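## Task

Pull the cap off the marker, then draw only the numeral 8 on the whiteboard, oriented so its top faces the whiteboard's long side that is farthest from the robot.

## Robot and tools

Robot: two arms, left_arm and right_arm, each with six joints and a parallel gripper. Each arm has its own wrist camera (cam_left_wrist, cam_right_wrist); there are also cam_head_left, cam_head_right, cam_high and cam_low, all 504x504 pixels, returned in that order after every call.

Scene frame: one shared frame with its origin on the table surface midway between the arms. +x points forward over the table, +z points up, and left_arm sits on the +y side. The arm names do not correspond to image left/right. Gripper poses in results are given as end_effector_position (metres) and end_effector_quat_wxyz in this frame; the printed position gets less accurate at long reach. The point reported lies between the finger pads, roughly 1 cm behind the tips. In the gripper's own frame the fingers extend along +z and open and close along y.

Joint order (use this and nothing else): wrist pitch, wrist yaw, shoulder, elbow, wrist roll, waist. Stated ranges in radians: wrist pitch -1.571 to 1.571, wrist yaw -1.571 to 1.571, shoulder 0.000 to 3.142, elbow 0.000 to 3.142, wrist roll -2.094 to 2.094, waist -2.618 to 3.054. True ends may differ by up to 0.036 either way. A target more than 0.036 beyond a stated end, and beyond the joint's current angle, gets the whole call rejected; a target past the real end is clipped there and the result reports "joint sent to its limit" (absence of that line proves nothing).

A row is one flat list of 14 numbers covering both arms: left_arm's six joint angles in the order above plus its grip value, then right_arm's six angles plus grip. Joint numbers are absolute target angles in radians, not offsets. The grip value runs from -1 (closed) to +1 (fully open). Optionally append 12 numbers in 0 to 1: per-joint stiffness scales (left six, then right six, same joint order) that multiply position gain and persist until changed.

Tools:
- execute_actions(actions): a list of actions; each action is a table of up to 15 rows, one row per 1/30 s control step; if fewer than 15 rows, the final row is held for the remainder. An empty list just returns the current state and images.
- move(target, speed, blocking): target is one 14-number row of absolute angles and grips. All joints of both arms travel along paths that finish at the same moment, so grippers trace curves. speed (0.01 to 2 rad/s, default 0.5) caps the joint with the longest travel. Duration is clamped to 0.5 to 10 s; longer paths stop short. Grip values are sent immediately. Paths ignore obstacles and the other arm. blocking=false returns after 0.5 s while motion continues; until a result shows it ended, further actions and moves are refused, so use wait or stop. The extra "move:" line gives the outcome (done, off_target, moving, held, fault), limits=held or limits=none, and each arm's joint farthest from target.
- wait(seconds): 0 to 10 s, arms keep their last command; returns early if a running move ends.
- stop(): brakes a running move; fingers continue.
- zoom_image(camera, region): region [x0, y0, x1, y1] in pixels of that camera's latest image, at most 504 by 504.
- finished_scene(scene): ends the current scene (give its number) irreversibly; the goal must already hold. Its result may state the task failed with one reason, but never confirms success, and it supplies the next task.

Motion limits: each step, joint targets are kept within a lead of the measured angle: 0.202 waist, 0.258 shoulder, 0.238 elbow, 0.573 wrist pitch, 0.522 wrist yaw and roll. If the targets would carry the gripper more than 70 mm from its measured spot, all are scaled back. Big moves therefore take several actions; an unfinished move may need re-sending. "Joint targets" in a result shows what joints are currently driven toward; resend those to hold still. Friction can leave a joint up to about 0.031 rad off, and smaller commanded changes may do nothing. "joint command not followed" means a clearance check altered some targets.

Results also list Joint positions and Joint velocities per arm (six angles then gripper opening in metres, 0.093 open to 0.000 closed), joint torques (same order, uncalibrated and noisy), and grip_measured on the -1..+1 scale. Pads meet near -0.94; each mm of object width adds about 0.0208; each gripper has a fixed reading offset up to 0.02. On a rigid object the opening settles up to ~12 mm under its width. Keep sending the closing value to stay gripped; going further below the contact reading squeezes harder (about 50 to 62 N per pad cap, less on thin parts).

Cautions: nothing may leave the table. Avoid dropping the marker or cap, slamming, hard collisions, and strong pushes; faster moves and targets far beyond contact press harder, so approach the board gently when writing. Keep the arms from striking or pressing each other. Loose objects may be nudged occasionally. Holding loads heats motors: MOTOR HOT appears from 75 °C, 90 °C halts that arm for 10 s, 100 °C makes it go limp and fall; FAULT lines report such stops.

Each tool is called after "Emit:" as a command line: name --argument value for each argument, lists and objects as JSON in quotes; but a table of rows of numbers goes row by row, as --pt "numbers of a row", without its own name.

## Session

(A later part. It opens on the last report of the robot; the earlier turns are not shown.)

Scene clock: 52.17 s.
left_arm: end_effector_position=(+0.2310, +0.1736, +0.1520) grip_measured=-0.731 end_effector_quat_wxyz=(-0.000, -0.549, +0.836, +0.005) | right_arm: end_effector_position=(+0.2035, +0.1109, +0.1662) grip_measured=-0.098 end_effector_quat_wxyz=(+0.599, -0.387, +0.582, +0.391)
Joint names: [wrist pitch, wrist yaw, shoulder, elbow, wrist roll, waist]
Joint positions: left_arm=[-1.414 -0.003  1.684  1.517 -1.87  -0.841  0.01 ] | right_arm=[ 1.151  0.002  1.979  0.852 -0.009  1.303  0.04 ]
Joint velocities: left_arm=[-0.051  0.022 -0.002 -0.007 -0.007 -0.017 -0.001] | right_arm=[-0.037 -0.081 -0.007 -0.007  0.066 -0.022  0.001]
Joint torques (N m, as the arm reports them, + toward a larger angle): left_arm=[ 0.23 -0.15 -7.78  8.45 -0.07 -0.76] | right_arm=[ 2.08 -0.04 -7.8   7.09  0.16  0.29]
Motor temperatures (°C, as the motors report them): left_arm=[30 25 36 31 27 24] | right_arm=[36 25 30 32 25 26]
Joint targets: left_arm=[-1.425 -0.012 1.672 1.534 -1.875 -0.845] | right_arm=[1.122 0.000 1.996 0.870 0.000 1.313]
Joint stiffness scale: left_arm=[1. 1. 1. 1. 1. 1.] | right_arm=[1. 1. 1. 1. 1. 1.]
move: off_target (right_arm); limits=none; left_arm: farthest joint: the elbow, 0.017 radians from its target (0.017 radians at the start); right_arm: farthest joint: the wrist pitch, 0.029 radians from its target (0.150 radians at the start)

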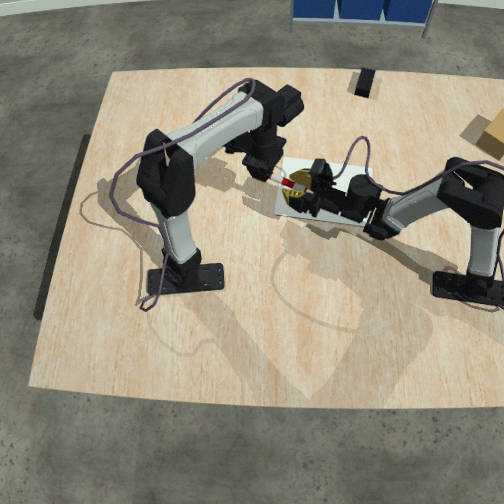

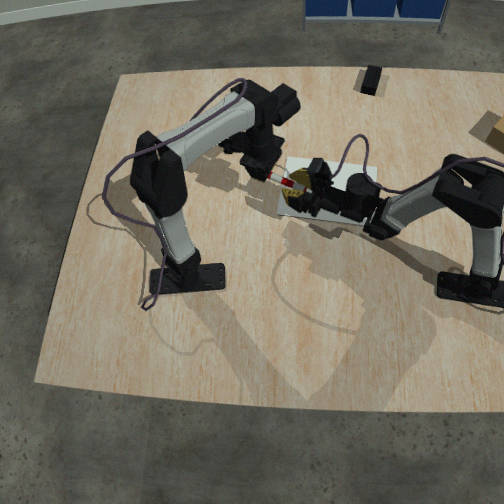

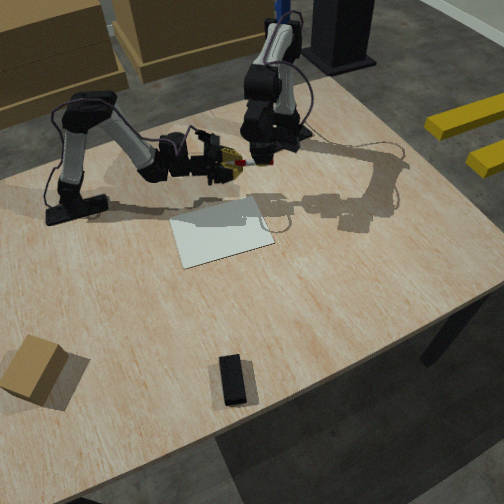

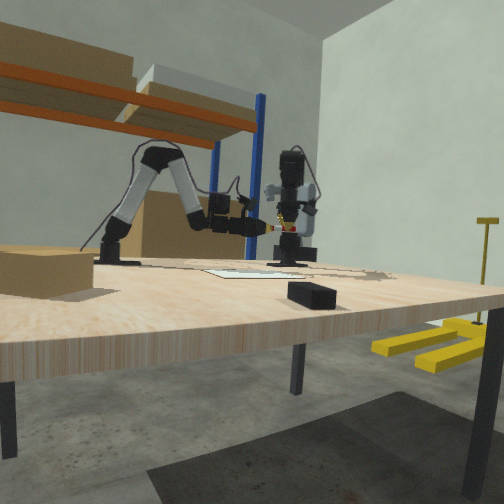

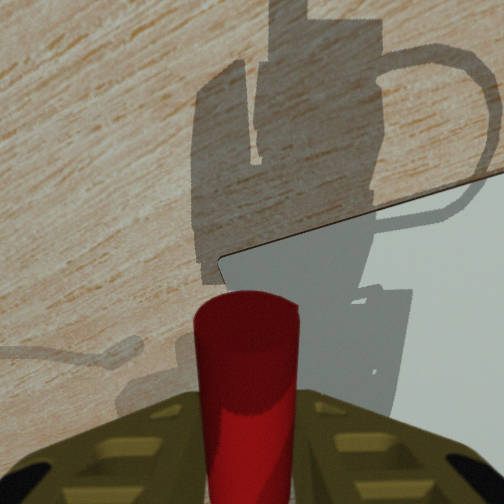

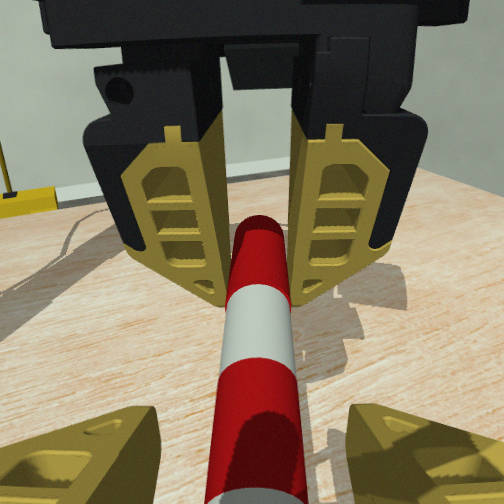

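Emit:
move --target '[-1.425,-0.012,1.672,1.534,-1.875,-0.845,-0.85, 1.122,0,1.996,0.87,0,1.313,-0.9]'

Emit:
move --target '[-1.425,-0.012,1.672,1.534,-1.875,-0.845,0.2, 1.122,0,1.996,0.87,0,1.313,-0.9]'

Emit:
move --target '[-1.425,-0.012,1.672,1.534,-1.875,-0.845,0.2, 1.28,0,1.65,0.38,0,1.313,-0.9]'

Emit:
move --target '[-0.9,-0.012,0.8,0.8,-0.5,-0.845,0, 0.19,0,0.6,0.4,0,1.715,-0.9]' --speed 0.9

Emit:
move --target '[0.1,-0.01,0.45,0.35,0,-1.72,0, 0.19,0,0.6,0.4,0,1.715,-0.9]' --speed 0.8

Scene clock: 68.13 s.
left_arm: end_effector_position=(+0.2307, +0.1739, +0.1520) grip_measured=-0.731 end_effector_quat_wxyz=(-0.000, -0.549, +0.836, +0.006) | right_arm: end_effector_position=(+0.2039, +0.1107, +0.1660) grip_measured=-0.734 end_effector_quat_wxyz=(+0.600, -0.386, +0.582, +0.390)
Joint names: [wrist pitch, wrist yaw, shoulder, elbow, wrist roll, waist]
Joint positions: left_arm=[-1.416 -0.003  1.684  1.517 -1.87  -0.841  0.01 ] | right_arm=[ 1.15   0.005  1.979  0.852 -0.009  1.303  0.01 ]
Joint velocities: left_arm=[-0.007 -0.051 -0.002 -0.017  0.037 -0.002  0.   ] | right_arm=[ 0.007  0.022 -0.007 -0.017  0.022  0.012  0.   ]
Joint torques (N m, as the arm reports them, + toward a larger angle): left_arm=[ 0.24 -0.15 -7.77  8.45 -0.08 -0.76] | right_arm=[ 2.09 -0.06 -7.79  7.07  0.16  0.29]
Motor temperatures (°C, as the motors report them): left_arm=[30 25 37 32 27 24] | right_arm=[36 25 33 34 25 26]
Joint targets: left_arm=[-1.425 -0.012 1.672 1.534 -1.875 -0.845] | right_arm=[1.122 -0.000 1.996 0.870 0.000 1.313]
Joint stiffness scale: left_arm=[1. 1. 1. 1. 1. 1.] | right_arm=[1. 1. 1. 1. 1. 1.]
move: off_target (right_arm); limits=none; left_arm: farthest joint: the elbow, 0.017 radians from its target (0.017 radians at the start); right_arm: farthest joint: the wrist pitch, 0.028 radians from its target (0.028 radians at the start)

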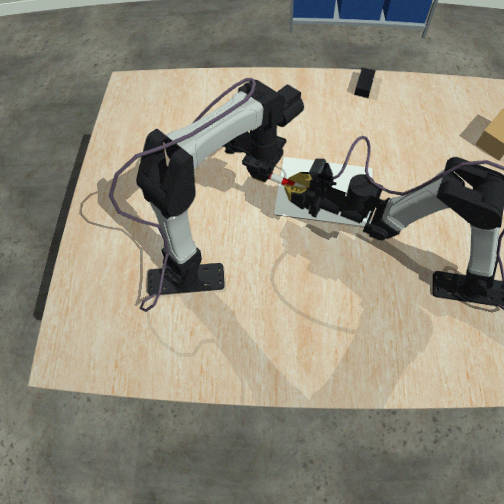

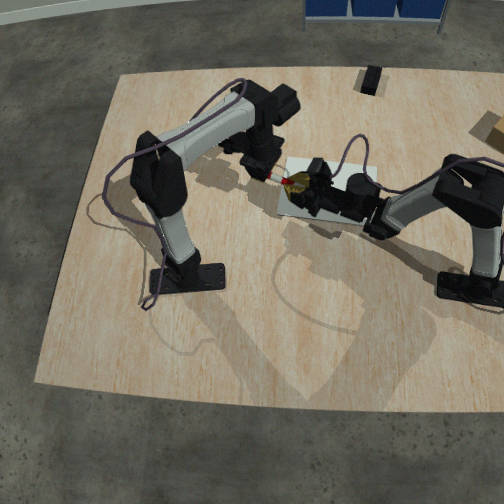

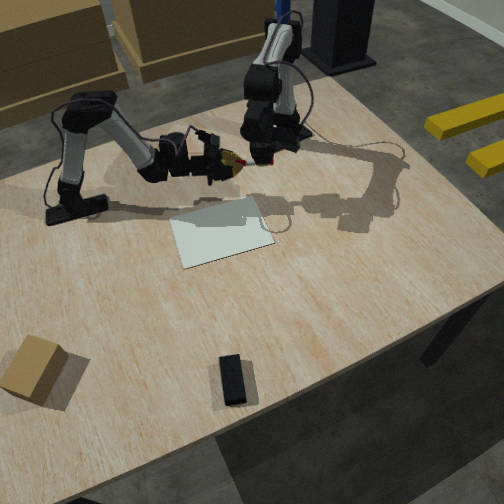

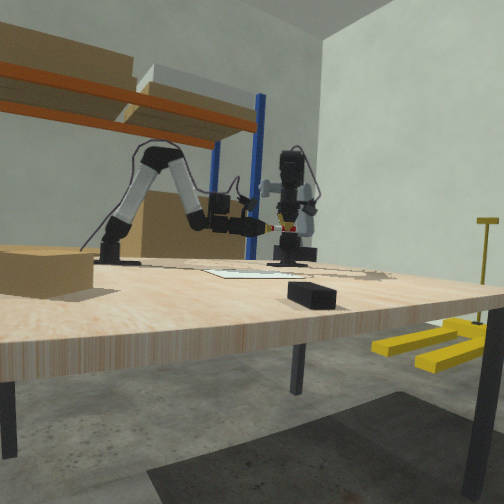

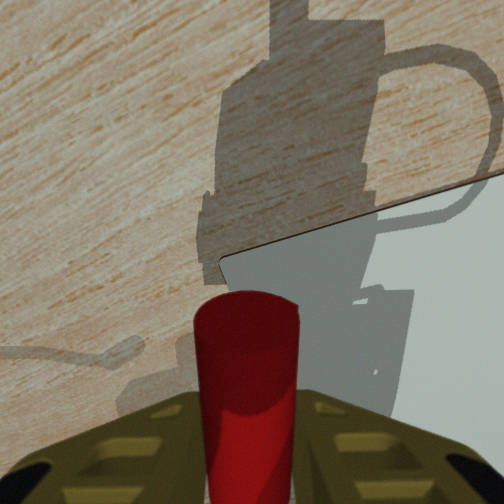

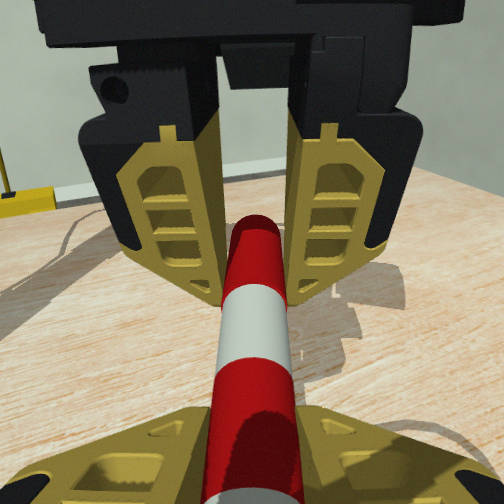

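Scene clock: 68.87 s.
left_arm: end_effector_position=(+0.2307, +0.1739, +0.1520) grip_measured=+0.199 end_effector_quat_wxyz=(-0.000, -0.549, +0.836, +0.006) | right_arm: end_effector_position=(+0.2039, +0.1108, +0.1650) grip_measured=-0.734 end_effector_quat_wxyz=(+0.598, -0.387, +0.584, +0.389)
Joint names: [wrist pitch, wrist yaw, shoulder, elbow, wrist roll, waist]
Joint positions: left_arm=[-1.416 -0.003  1.684  1.517 -1.87  -0.841  0.055] | right_arm=[ 1.146  0.005  1.979  0.852 -0.009  1.303  0.01 ]
Joint velocities: left_arm=[-0.022  0.007  0.017 -0.022  0.007  0.007 -0.   ] | right_arm=[ 0.051  0.007 -0.012 -0.022 -0.022  0.012 -0.001]
Joint torques (N m, as the arm reports them, + toward a larger angle): left_arm=[ 0.24 -0.15 -7.78  8.46 -0.07 -0.75] | right_arm=[ 2.13 -0.06 -7.79  7.07  0.16  0.29]
Motor temperatures (°C, as the motors report them): left_arm=[30 25 37 32 27 24] | right_arm=[36 25 33 34 25 26]
Joint targets: left_arm=[-1.425 -0.012 1.672 1.534 -1.875 -0.845] | right_arm=[1.122 0.000 1.996 0.870 -0.000 1.313]
Joint stiffness scale: left_arm=[1. 1. 1. 1. 1. 1.] | right_arm=[1. 1. 1. 1. 1. 1.]
move: off_target (right_arm); limits=none; left_arm: farthest joint: the elbow, 0.017 radians from its target (0.017 radians at the start); right_arm: farthest joint: the wrist pitch, 0.024 radians from its target (0.028 radians at the start)

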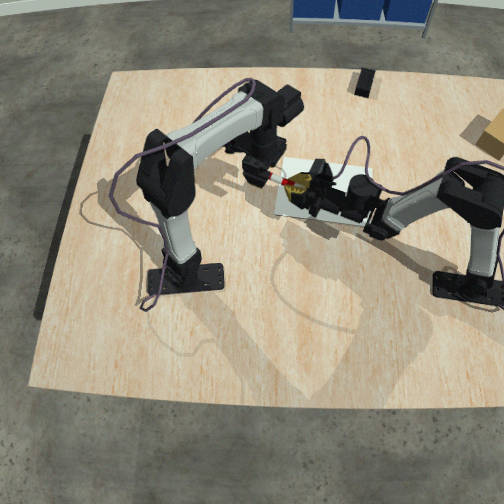

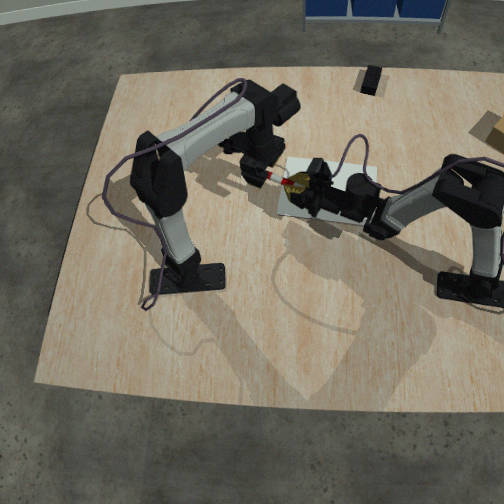

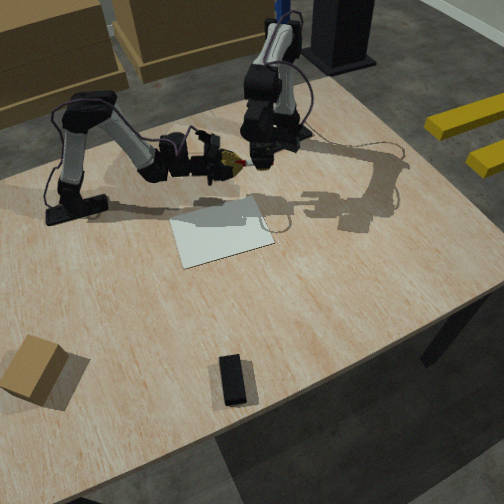

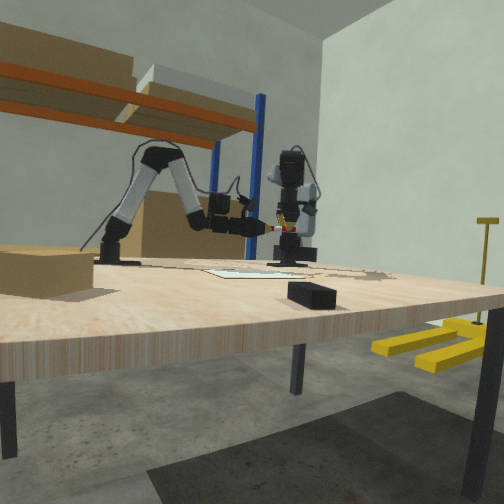

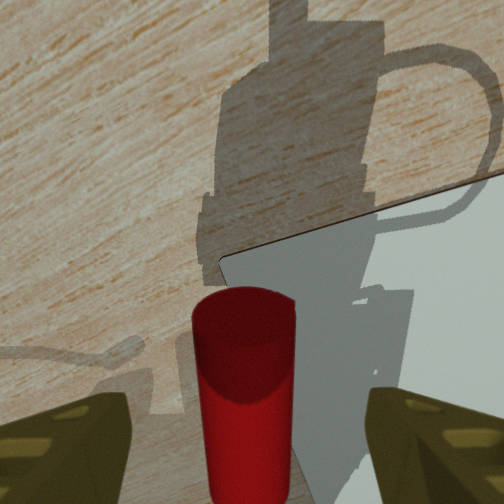

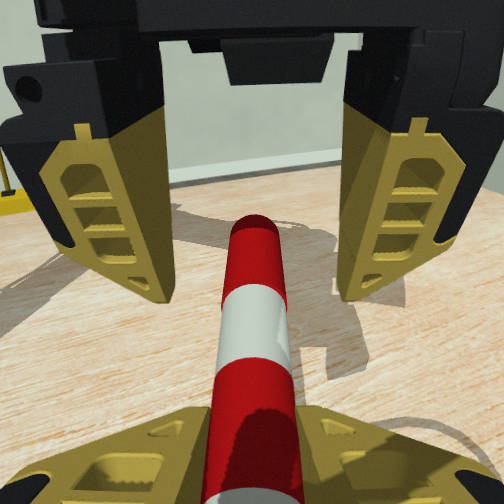

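Scene clock: 70.40 s.
left_arm: end_effector_position=(+0.2307, +0.1739, +0.1520) grip_measured=+0.199 end_effector_quat_wxyz=(-0.000, -0.549, +0.836, +0.006) | right_arm: end_effector_position=(+0.1615, +0.0113, +0.1642) grip_measured=-0.734 end_effector_quat_wxyz=(+0.596, -0.389, +0.586, +0.387)
Joint names: [wrist pitch, wrist yaw, shoulder, elbow, wrist roll, waist]
Joint positions: left_arm=[-1.416 -0.003  1.684  1.517 -1.87  -0.841  0.055] | right_arm=[ 1.267  0.005  1.66   0.402 -0.009  1.303  0.01 ]
Joint velocities: left_arm=[ 0.007  0.051  0.002 -0.022 -0.022  0.007  0.   ] | right_arm=[-0.066  0.051  0.007  0.022 -0.037  0.012  0.001]
Joint torques (N m, as the arm reports them, + toward a larger angle): left_arm=[ 0.24 -0.14 -7.78  8.44 -0.07 -0.76] | right_arm=[ 2.52 -0.06 -6.51  3.64  0.16  0.28]
Motor temperatures (°C, as the motors report them): left_arm=[30 25 37 32 27 24] | right_arm=[36 25 33 34 25 26]
Joint targets: left_arm=[-1.425 -0.012 1.672 1.534 -1.875 -0.845] | right_arm=[1.280 -0.000 1.650 0.380 -0.000 1.313]
Joint stiffness scale: left_arm=[1. 1. 1. 1. 1. 1.] | right_arm=[1. 1. 1. 1. 1. 1.]
move: off_target (right_arm); limits=none; left_arm: farthest joint: the elbow, 0.017 radians from its target (0.017 radians at the start); right_arm: farthest joint: the elbow, 0.022 radians from its target (0.472 radians at the start)

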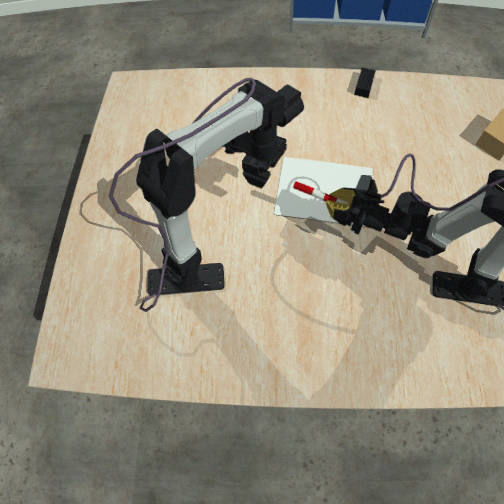

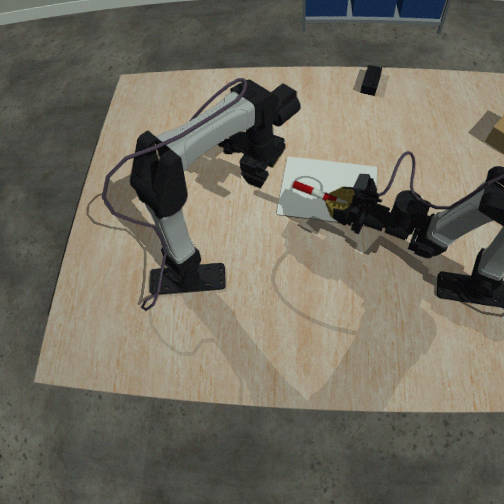

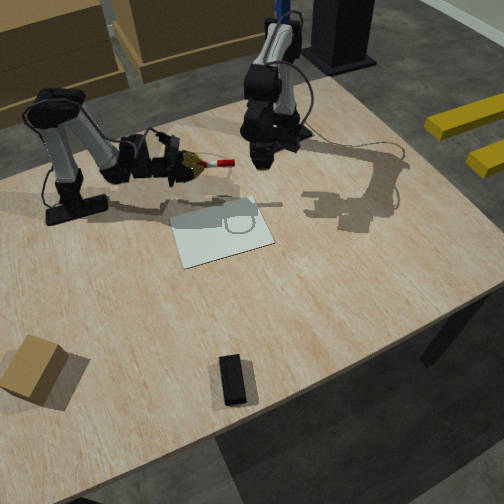

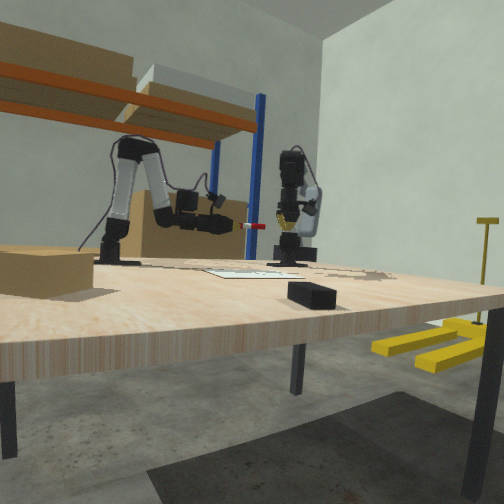

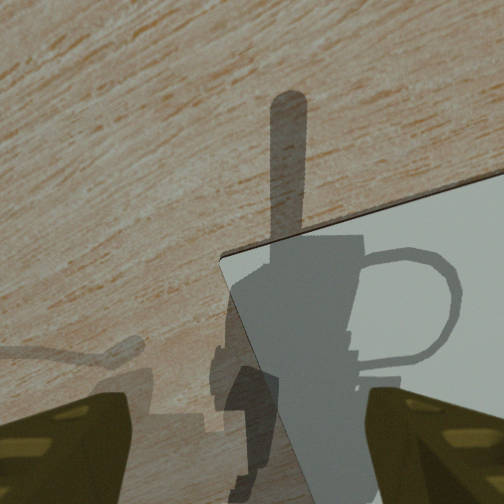

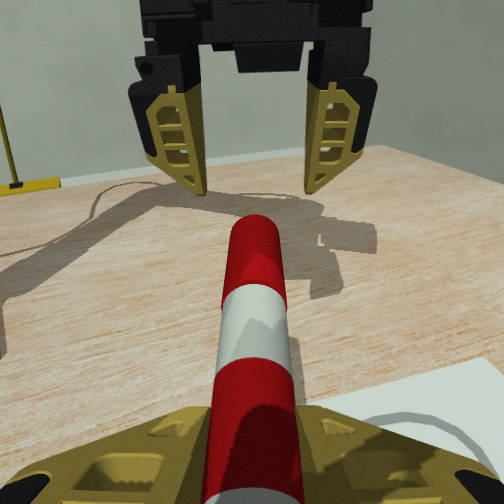

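Scene clock: 72.87 s.
left_arm: end_effector_position=(+0.1821, +0.2154, +0.1775) grip_measured=+0.001 end_effector_quat_wxyz=(+0.271, +0.095, +0.939, -0.186) | right_arm: end_effector_position=(-0.0013, -0.0750, +0.2742) grip_measured=-0.733 end_effector_quat_wxyz=(-0.506, +0.499, -0.499, -0.497)
Joint names: [wrist pitch, wrist yaw, shoulder, elbow, wrist roll, waist]
Joint positions: left_arm=[-0.906 -0.003  0.817  0.823 -0.505 -0.841  0.045] | right_arm=[ 0.213  0.004  0.61   0.402 -0.009  1.702  0.01 ]
Joint velocities: left_arm=[ 0.095  0.007  0.017  0.022 -0.066 -0.012  0.   ] | right_arm=[-0.037  0.037 -0.022 -0.012 -0.051 -0.007  0.001]
Joint torques (N m, as the arm reports them, + toward a larger angle): left_arm=[ 1.69 -0.11 -1.91  6.22  0.02 -0.77] | right_arm=[ 2.15 -0.06 -0.99  7.77  0.16  0.53]
Motor temperatures (°C, as the motors report them): left_arm=[30 25 37 32 27 24] | right_arm=[36 25 33 34 25 26]
Joint targets: left_arm=[-0.900 -0.012 0.800 0.800 -0.500 -0.845] | right_arm=[0.190 -0.000 0.600 0.400 0.000 1.715]
Joint stiffness scale: left_arm=[1. 1. 1. 1. 1. 1.] | right_arm=[1. 1. 1. 1. 1. 1.]
move: off_target (left_arm, right_arm); limits=none; left_arm: farthest joint: the elbow, 0.023 radians from its target (0.717 radians at the start); right_arm: farthest joint: the wrist pitch, 0.023 radians from its target (1.077 radians at the start)

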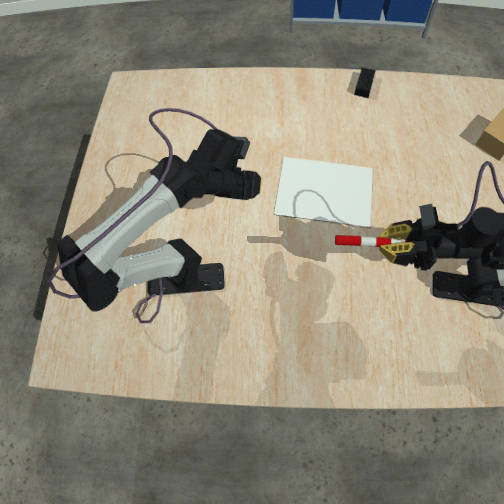

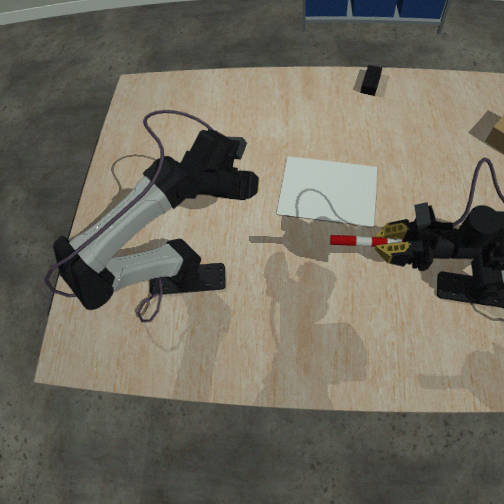

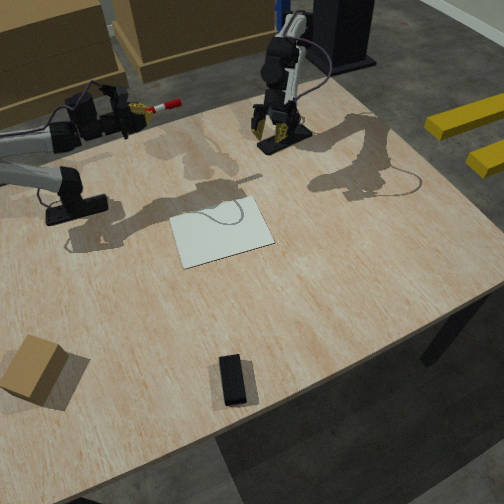

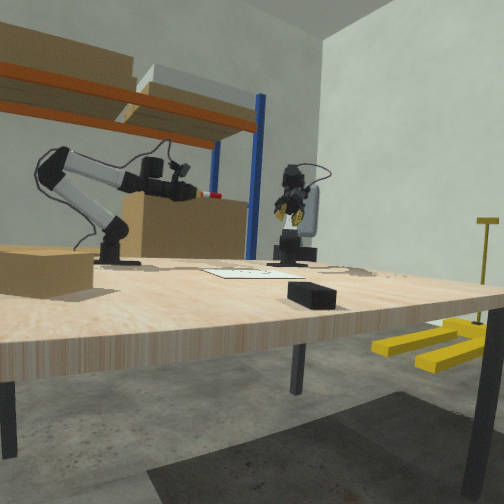

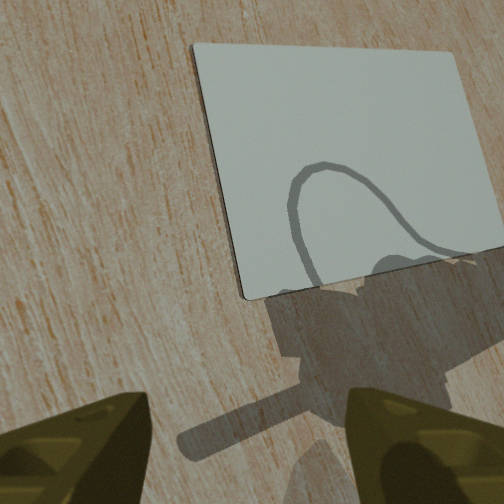

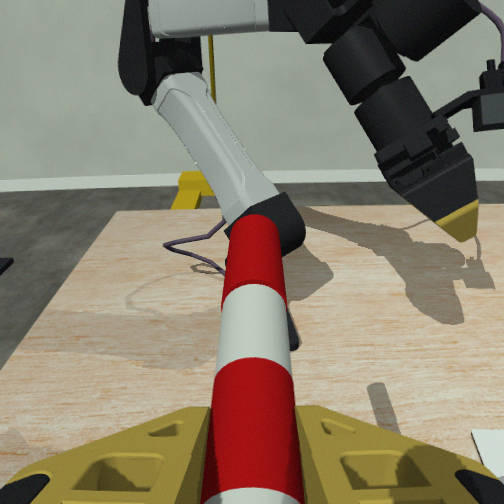

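Scene clock: 74.97 s.
left_arm: end_effector_position=(+0.0025, +0.0909, +0.2686) grip_measured=+0.001 end_effector_quat_wxyz=(+0.498, +0.499, +0.501, -0.501) | right_arm: end_effector_position=(-0.0013, -0.0750, +0.2742) grip_measured=-0.733 end_effector_quat_wxyz=(-0.506, +0.499, -0.499, -0.497)
Joint names: [wrist pitch, wrist yaw, shoulder, elbow, wrist roll, waist]
Joint positions: left_arm=[ 0.095 -0.007  0.469  0.373 -0.005 -1.712  0.045] | right_arm=[ 0.213  0.004  0.61   0.402 -0.009  1.702  0.01 ]
Joint velocities: left_arm=[-0.022  0.007  0.007  0.012  0.037  0.002 -0.   ] | right_arm=[ 0.066 -0.066 -0.007 -0.012 -0.022  0.002 -0.   ]
Joint torques (N m, as the arm reports them, + toward a larger angle): left_arm=[ 2.17 -0.02 -0.76  6.84  0.02 -1.06] | right_arm=[ 2.14 -0.06 -0.98  7.77  0.16  0.51]
Motor temperatures (°C, as the motors report them): left_arm=[30 25 36 32 27 24] | right_arm=[36 25 33 34 25 26]
Joint targets: left_arm=[0.100 -0.010 0.450 0.350 -0.000 -1.720] | right_arm=[0.190 -0.000 0.600 0.400 -0.000 1.715]
Joint stiffness scale: left_arm=[1. 1. 1. 1. 1. 1.] | right_arm=[1. 1. 1. 1. 1. 1.]
move: off_target (left_arm, right_arm); limits=none; left_arm: farthest joint: the elbow, 0.023 radians from its target (0.473 radians at the start); right_arm: farthest joint: the wrist pitch, 0.023 radians from its target (0.023 radians at the start)

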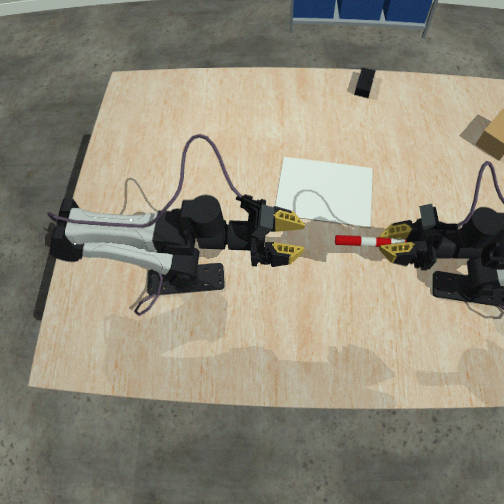

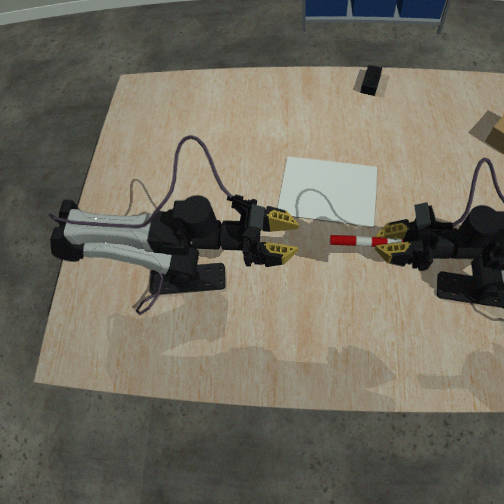

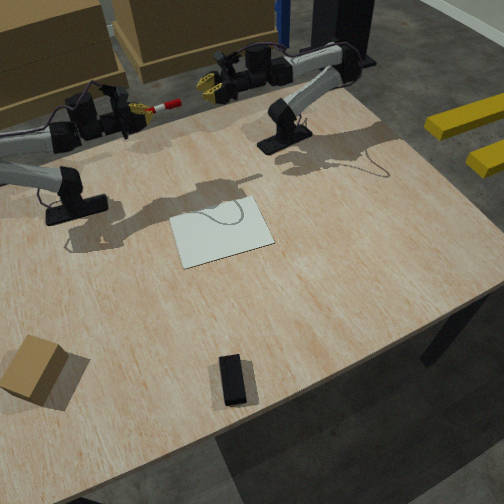

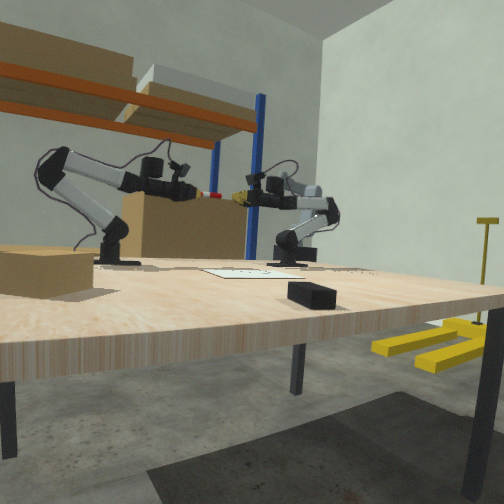

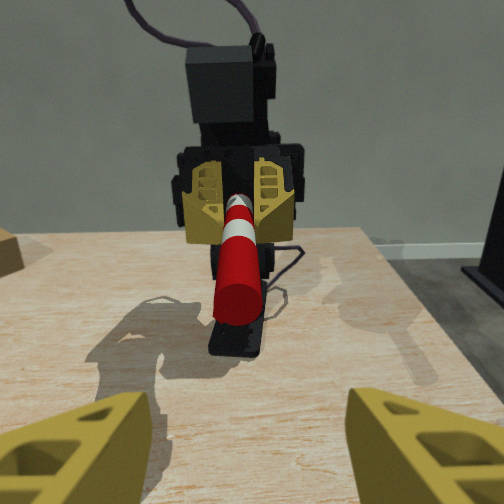

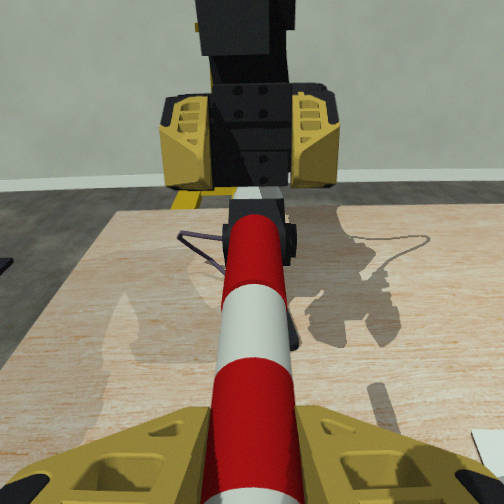

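Emit:
execute_actions --actions '[]'

Emit:
move --target '[0.35,-0.01,0.82,0.45,0,-1.72,-0.2,0.19,0,0.6,0.444,0,1.725,-0.9]' --speed 0.4

Scene clock: 110.10 s.
left_arm: end_effector_position=(+0.0025, +0.0909, +0.2687) grip_measured=+0.001 end_effector_quat_wxyz=(+0.498, +0.499, +0.501, -0.501) | right_arm: end_effector_position=(-0.0013, -0.0750, +0.2742) grip_measured=-0.733 end_effector_quat_wxyz=(-0.506, +0.499, -0.499, -0.497)
Joint names: [wrist pitch, wrist yaw, shoulder, elbow, wrist roll, waist]
Joint positions: left_arm=[ 0.095 -0.007  0.469  0.373 -0.005 -1.712  0.045] | right_arm=[ 0.213  0.004  0.61   0.402 -0.009  1.702  0.01 ]
Joint velocities: left_arm=[ 0.007 -0.037  0.007  0.027  0.007  0.022 -0.001] | right_arm=[ 0.007  0.022 -0.012  0.017  0.037 -0.002  0.   ]
Joint torques (N m, as the arm reports them, + toward a larger angle): left_arm=[ 2.17 -0.03 -0.75  6.82  0.01 -1.05] | right_arm=[ 2.14 -0.06 -0.97  7.77  0.16  0.53]
Motor temperatures (°C, as the motors report them): left_arm=[34 25 33 32 27 24] | right_arm=[37 25 30 37 25 26]
Joint targets: left_arm=[0.100 -0.010 0.450 0.350 -0.000 -1.720] | right_arm=[0.190 -0.000 0.600 0.400 -0.000 1.715]
Joint stiffness scale: left_arm=[1. 1. 1. 1. 1. 1.] | right_arm=[1. 1. 1. 1. 1. 1.]

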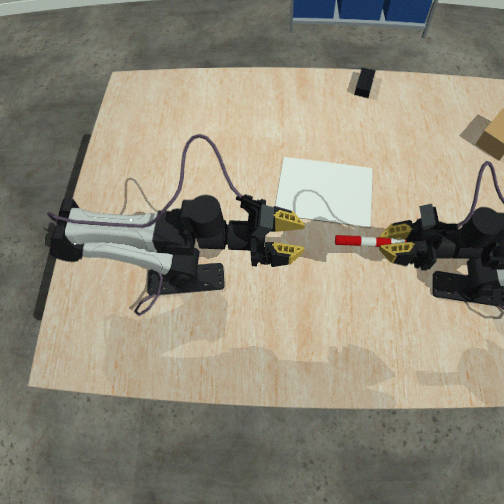

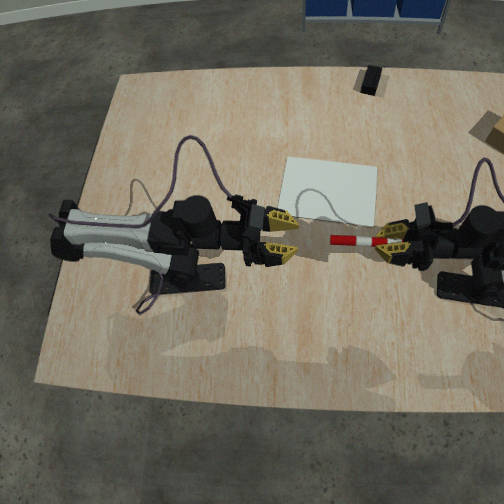

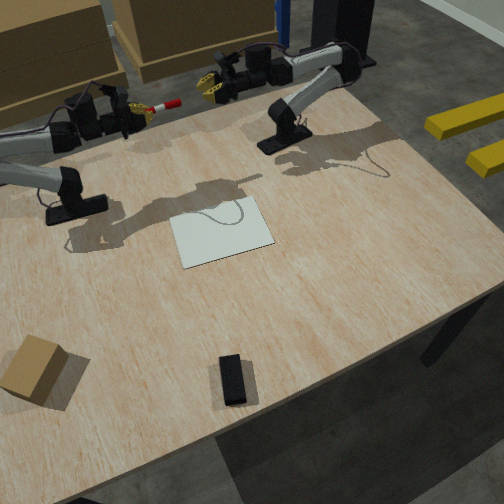

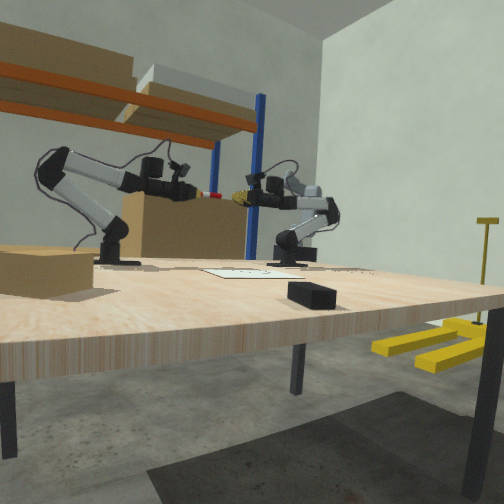

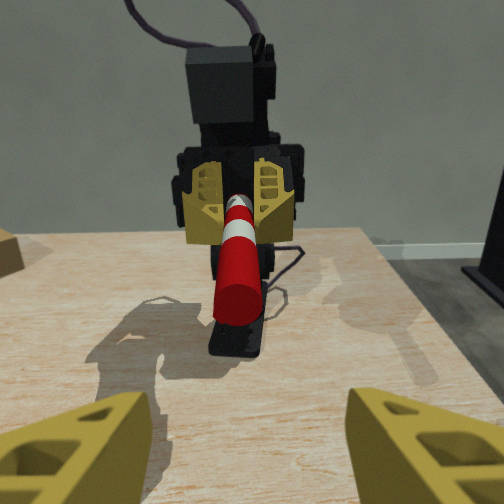

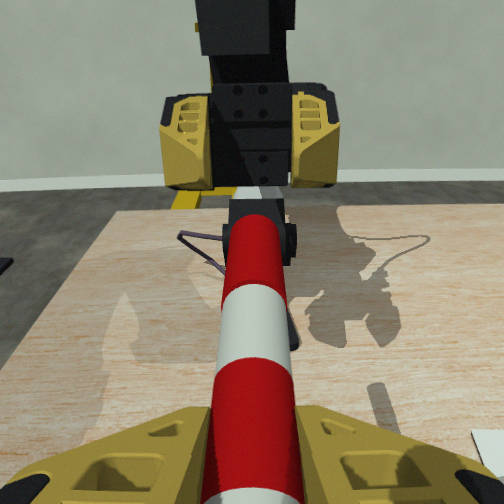

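Scene clock: 111.67 s.
left_arm: end_effector_position=(+0.0020, +0.0387, +0.2637) grip_measured=-0.199 end_effector_quat_wxyz=(+0.492, +0.506, +0.507, -0.495) | right_arm: end_effector_position=(-0.0042, -0.0754, +0.2858) grip_measured=-0.733 end_effector_quat_wxyz=(-0.509, +0.495, -0.491, -0.505)
Joint names: [wrist pitch, wrist yaw, shoulder, elbow, wrist roll, waist]
Joint positions: left_arm=[ 0.344 -0.007  0.802  0.43  -0.005 -1.712  0.036] | right_arm=[ 0.212  0.004  0.61   0.427 -0.009  1.711  0.01 ]
Joint velocities: left_arm=[-0.037 -0.007  0.017 -0.007 -0.051 -0.012  0.   ] | right_arm=[-0.081 -0.022  0.007  0.012 -0.022  0.002 -0.001]
Joint torques (N m, as the arm reports them, + toward a larger angle): left_arm=[ 2.18 -0.02 -0.09 10.48  0.01 -1.06] | right_arm=[ 2.15 -0.06 -0.96  9.14  0.16  0.55]
Motor temperatures (°C, as the motors report them): left_arm=[34 25 33 32 27 24] | right_arm=[37 25 30 38 25 26]
Joint targets: left_arm=[0.350 -0.010 0.820 0.450 0.000 -1.720] | right_arm=[0.190 -0.000 0.600 0.444 -0.000 1.725]
Joint stiffness scale: left_arm=[1. 1. 1. 1. 1. 1.] | right_arm=[1. 1. 1. 1. 1. 1.]
move: off_target (right_arm); limits=none; left_arm: farthest joint: the elbow, 0.020 radians from its target (0.077 radians at the start); right_arm: farthest joint: the wrist pitch, 0.022 radians from its target (0.023 radians at the start)

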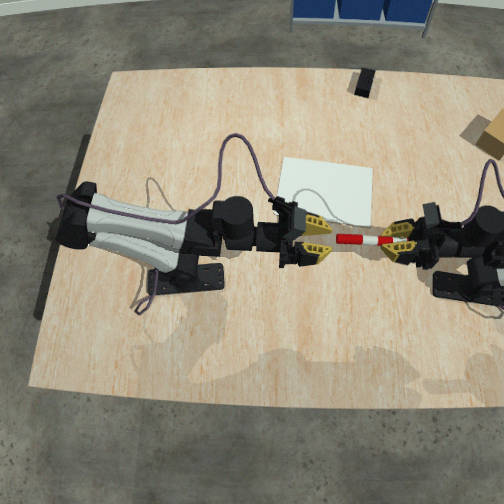

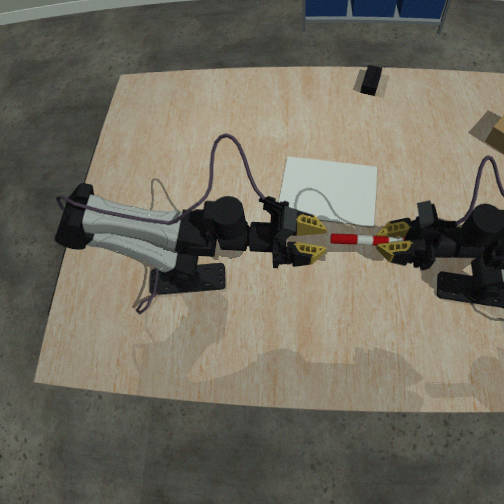

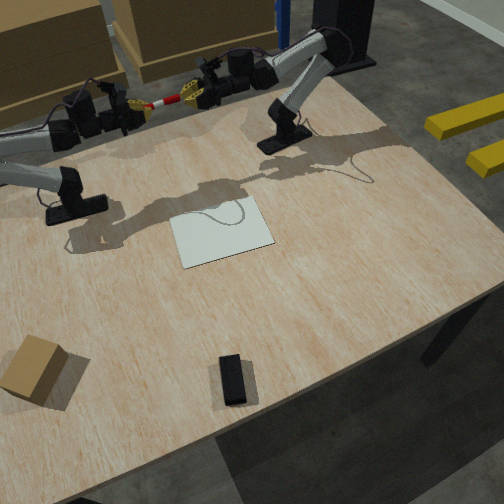

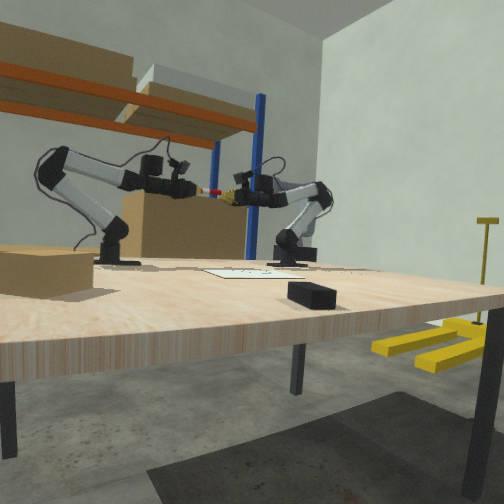

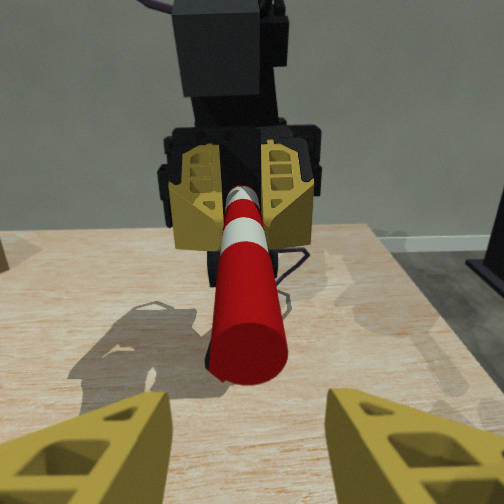

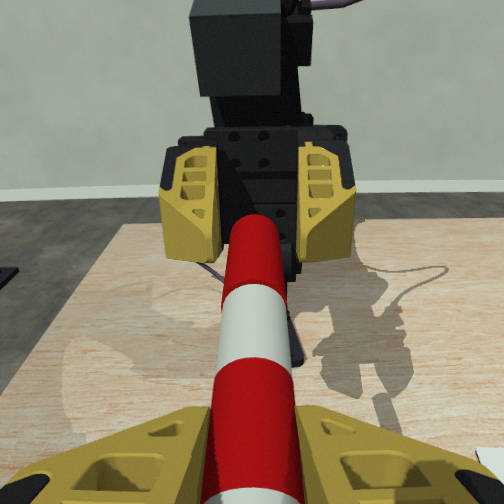

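Emit:
move --target '[0.5,-0.01,1.05,0.545,0,-1.72,-0.2,0.19,0,0.6,0.444,0,1.725,-0.9]' --speed 0.3

Emit:
zoom_image --camera "cam_low" --region '[175,160,250,210]'

Scene clock: 119.33 s.
left_arm: end_effector_position=(+0.0017, -0.0027, +0.2714) grip_measured=-0.199 end_effector_quat_wxyz=(+0.496, +0.502, +0.503, -0.499) | right_arm: end_effector_position=(-0.0042, -0.0754, +0.2858) grip_measured=-0.733 end_effector_quat_wxyz=(-0.509, +0.495, -0.491, -0.505)
Joint names: [wrist pitch, wrist yaw, shoulder, elbow, wrist roll, waist]
Joint positions: left_arm=[ 0.494 -0.007  1.031  0.526 -0.005 -1.712  0.036] | right_arm=[ 0.212  0.004  0.61   0.427 -0.009  1.711  0.01 ]
Joint velocities: left_arm=[-0.037 -0.051 -0.002 -0.012  0.022  0.002 -0.   ] | right_arm=[-0.007 -0.037  0.007  0.002 -0.007 -0.017 -0.001]
Joint torques (N m, as the arm reports them, + toward a larger angle): left_arm=[ 2.18 -0.02 -1.53 10.31  0.01 -1.06] | right_arm=[ 2.15 -0.06 -0.96  9.12  0.16  0.55]
Motor temperatures (°C, as the motors report them): left_arm=[35 25 32 33 27 24] | right_arm=[37 25 29 39 25 26]
Joint targets: left_arm=[0.500 -0.010 1.050 0.545 -0.000 -1.720] | right_arm=[0.190 0.000 0.600 0.444 0.000 1.725]
Joint stiffness scale: left_arm=[1. 1. 1. 1. 1. 1.] | right_arm=[1. 1. 1. 1. 1. 1.]
move: off_target (right_arm); limits=none; left_arm: farthest joint: the shoulder, 0.019 radians from its target (0.248 radians at the start); right_arm: farthest joint: the wrist pitch, 0.022 radians from its target (0.022 radians at the start)

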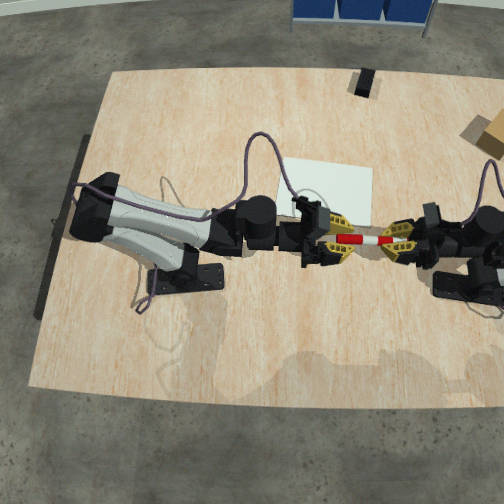

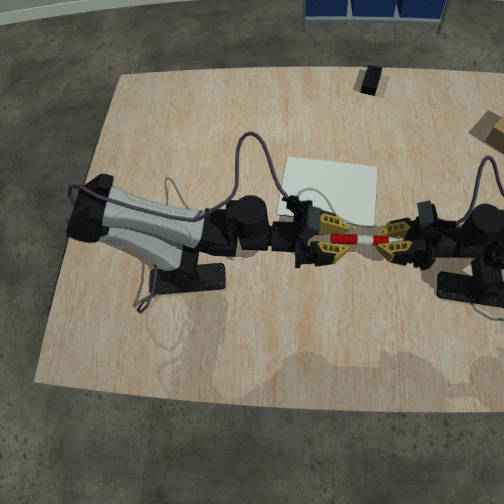

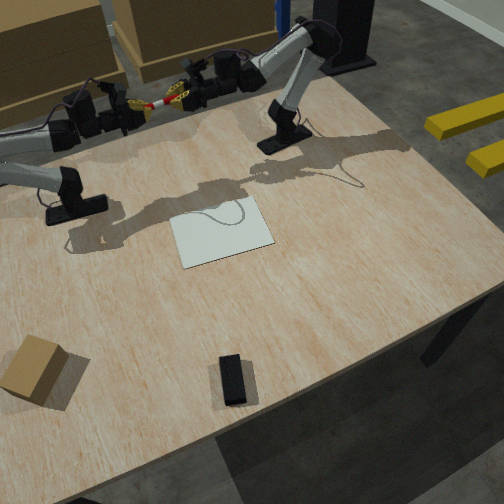

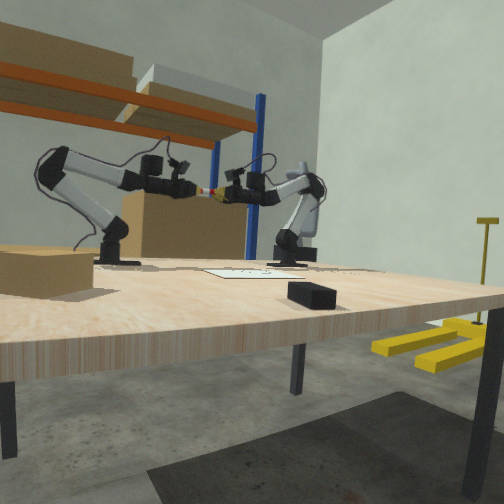

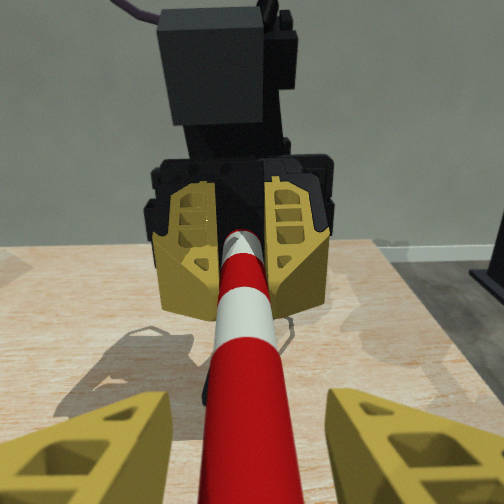

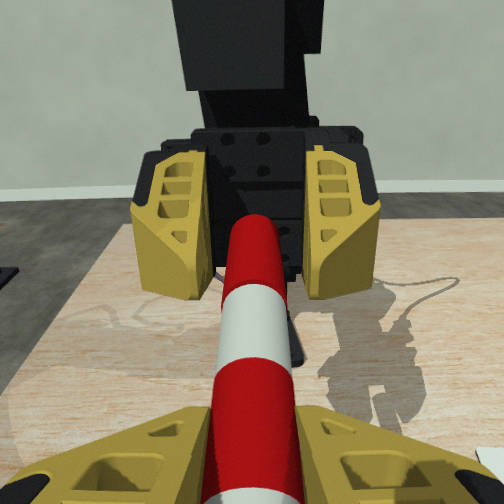

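Region (175, 160, 250, 210) of cam_low's 504x504 image, scaled by 6.720, with more detail than that image has.

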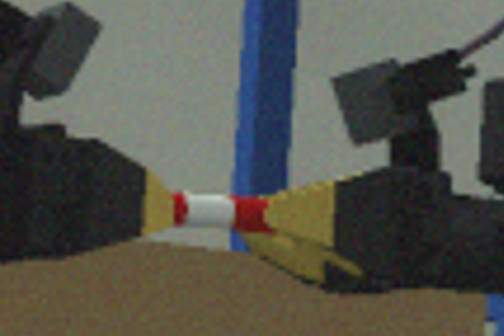

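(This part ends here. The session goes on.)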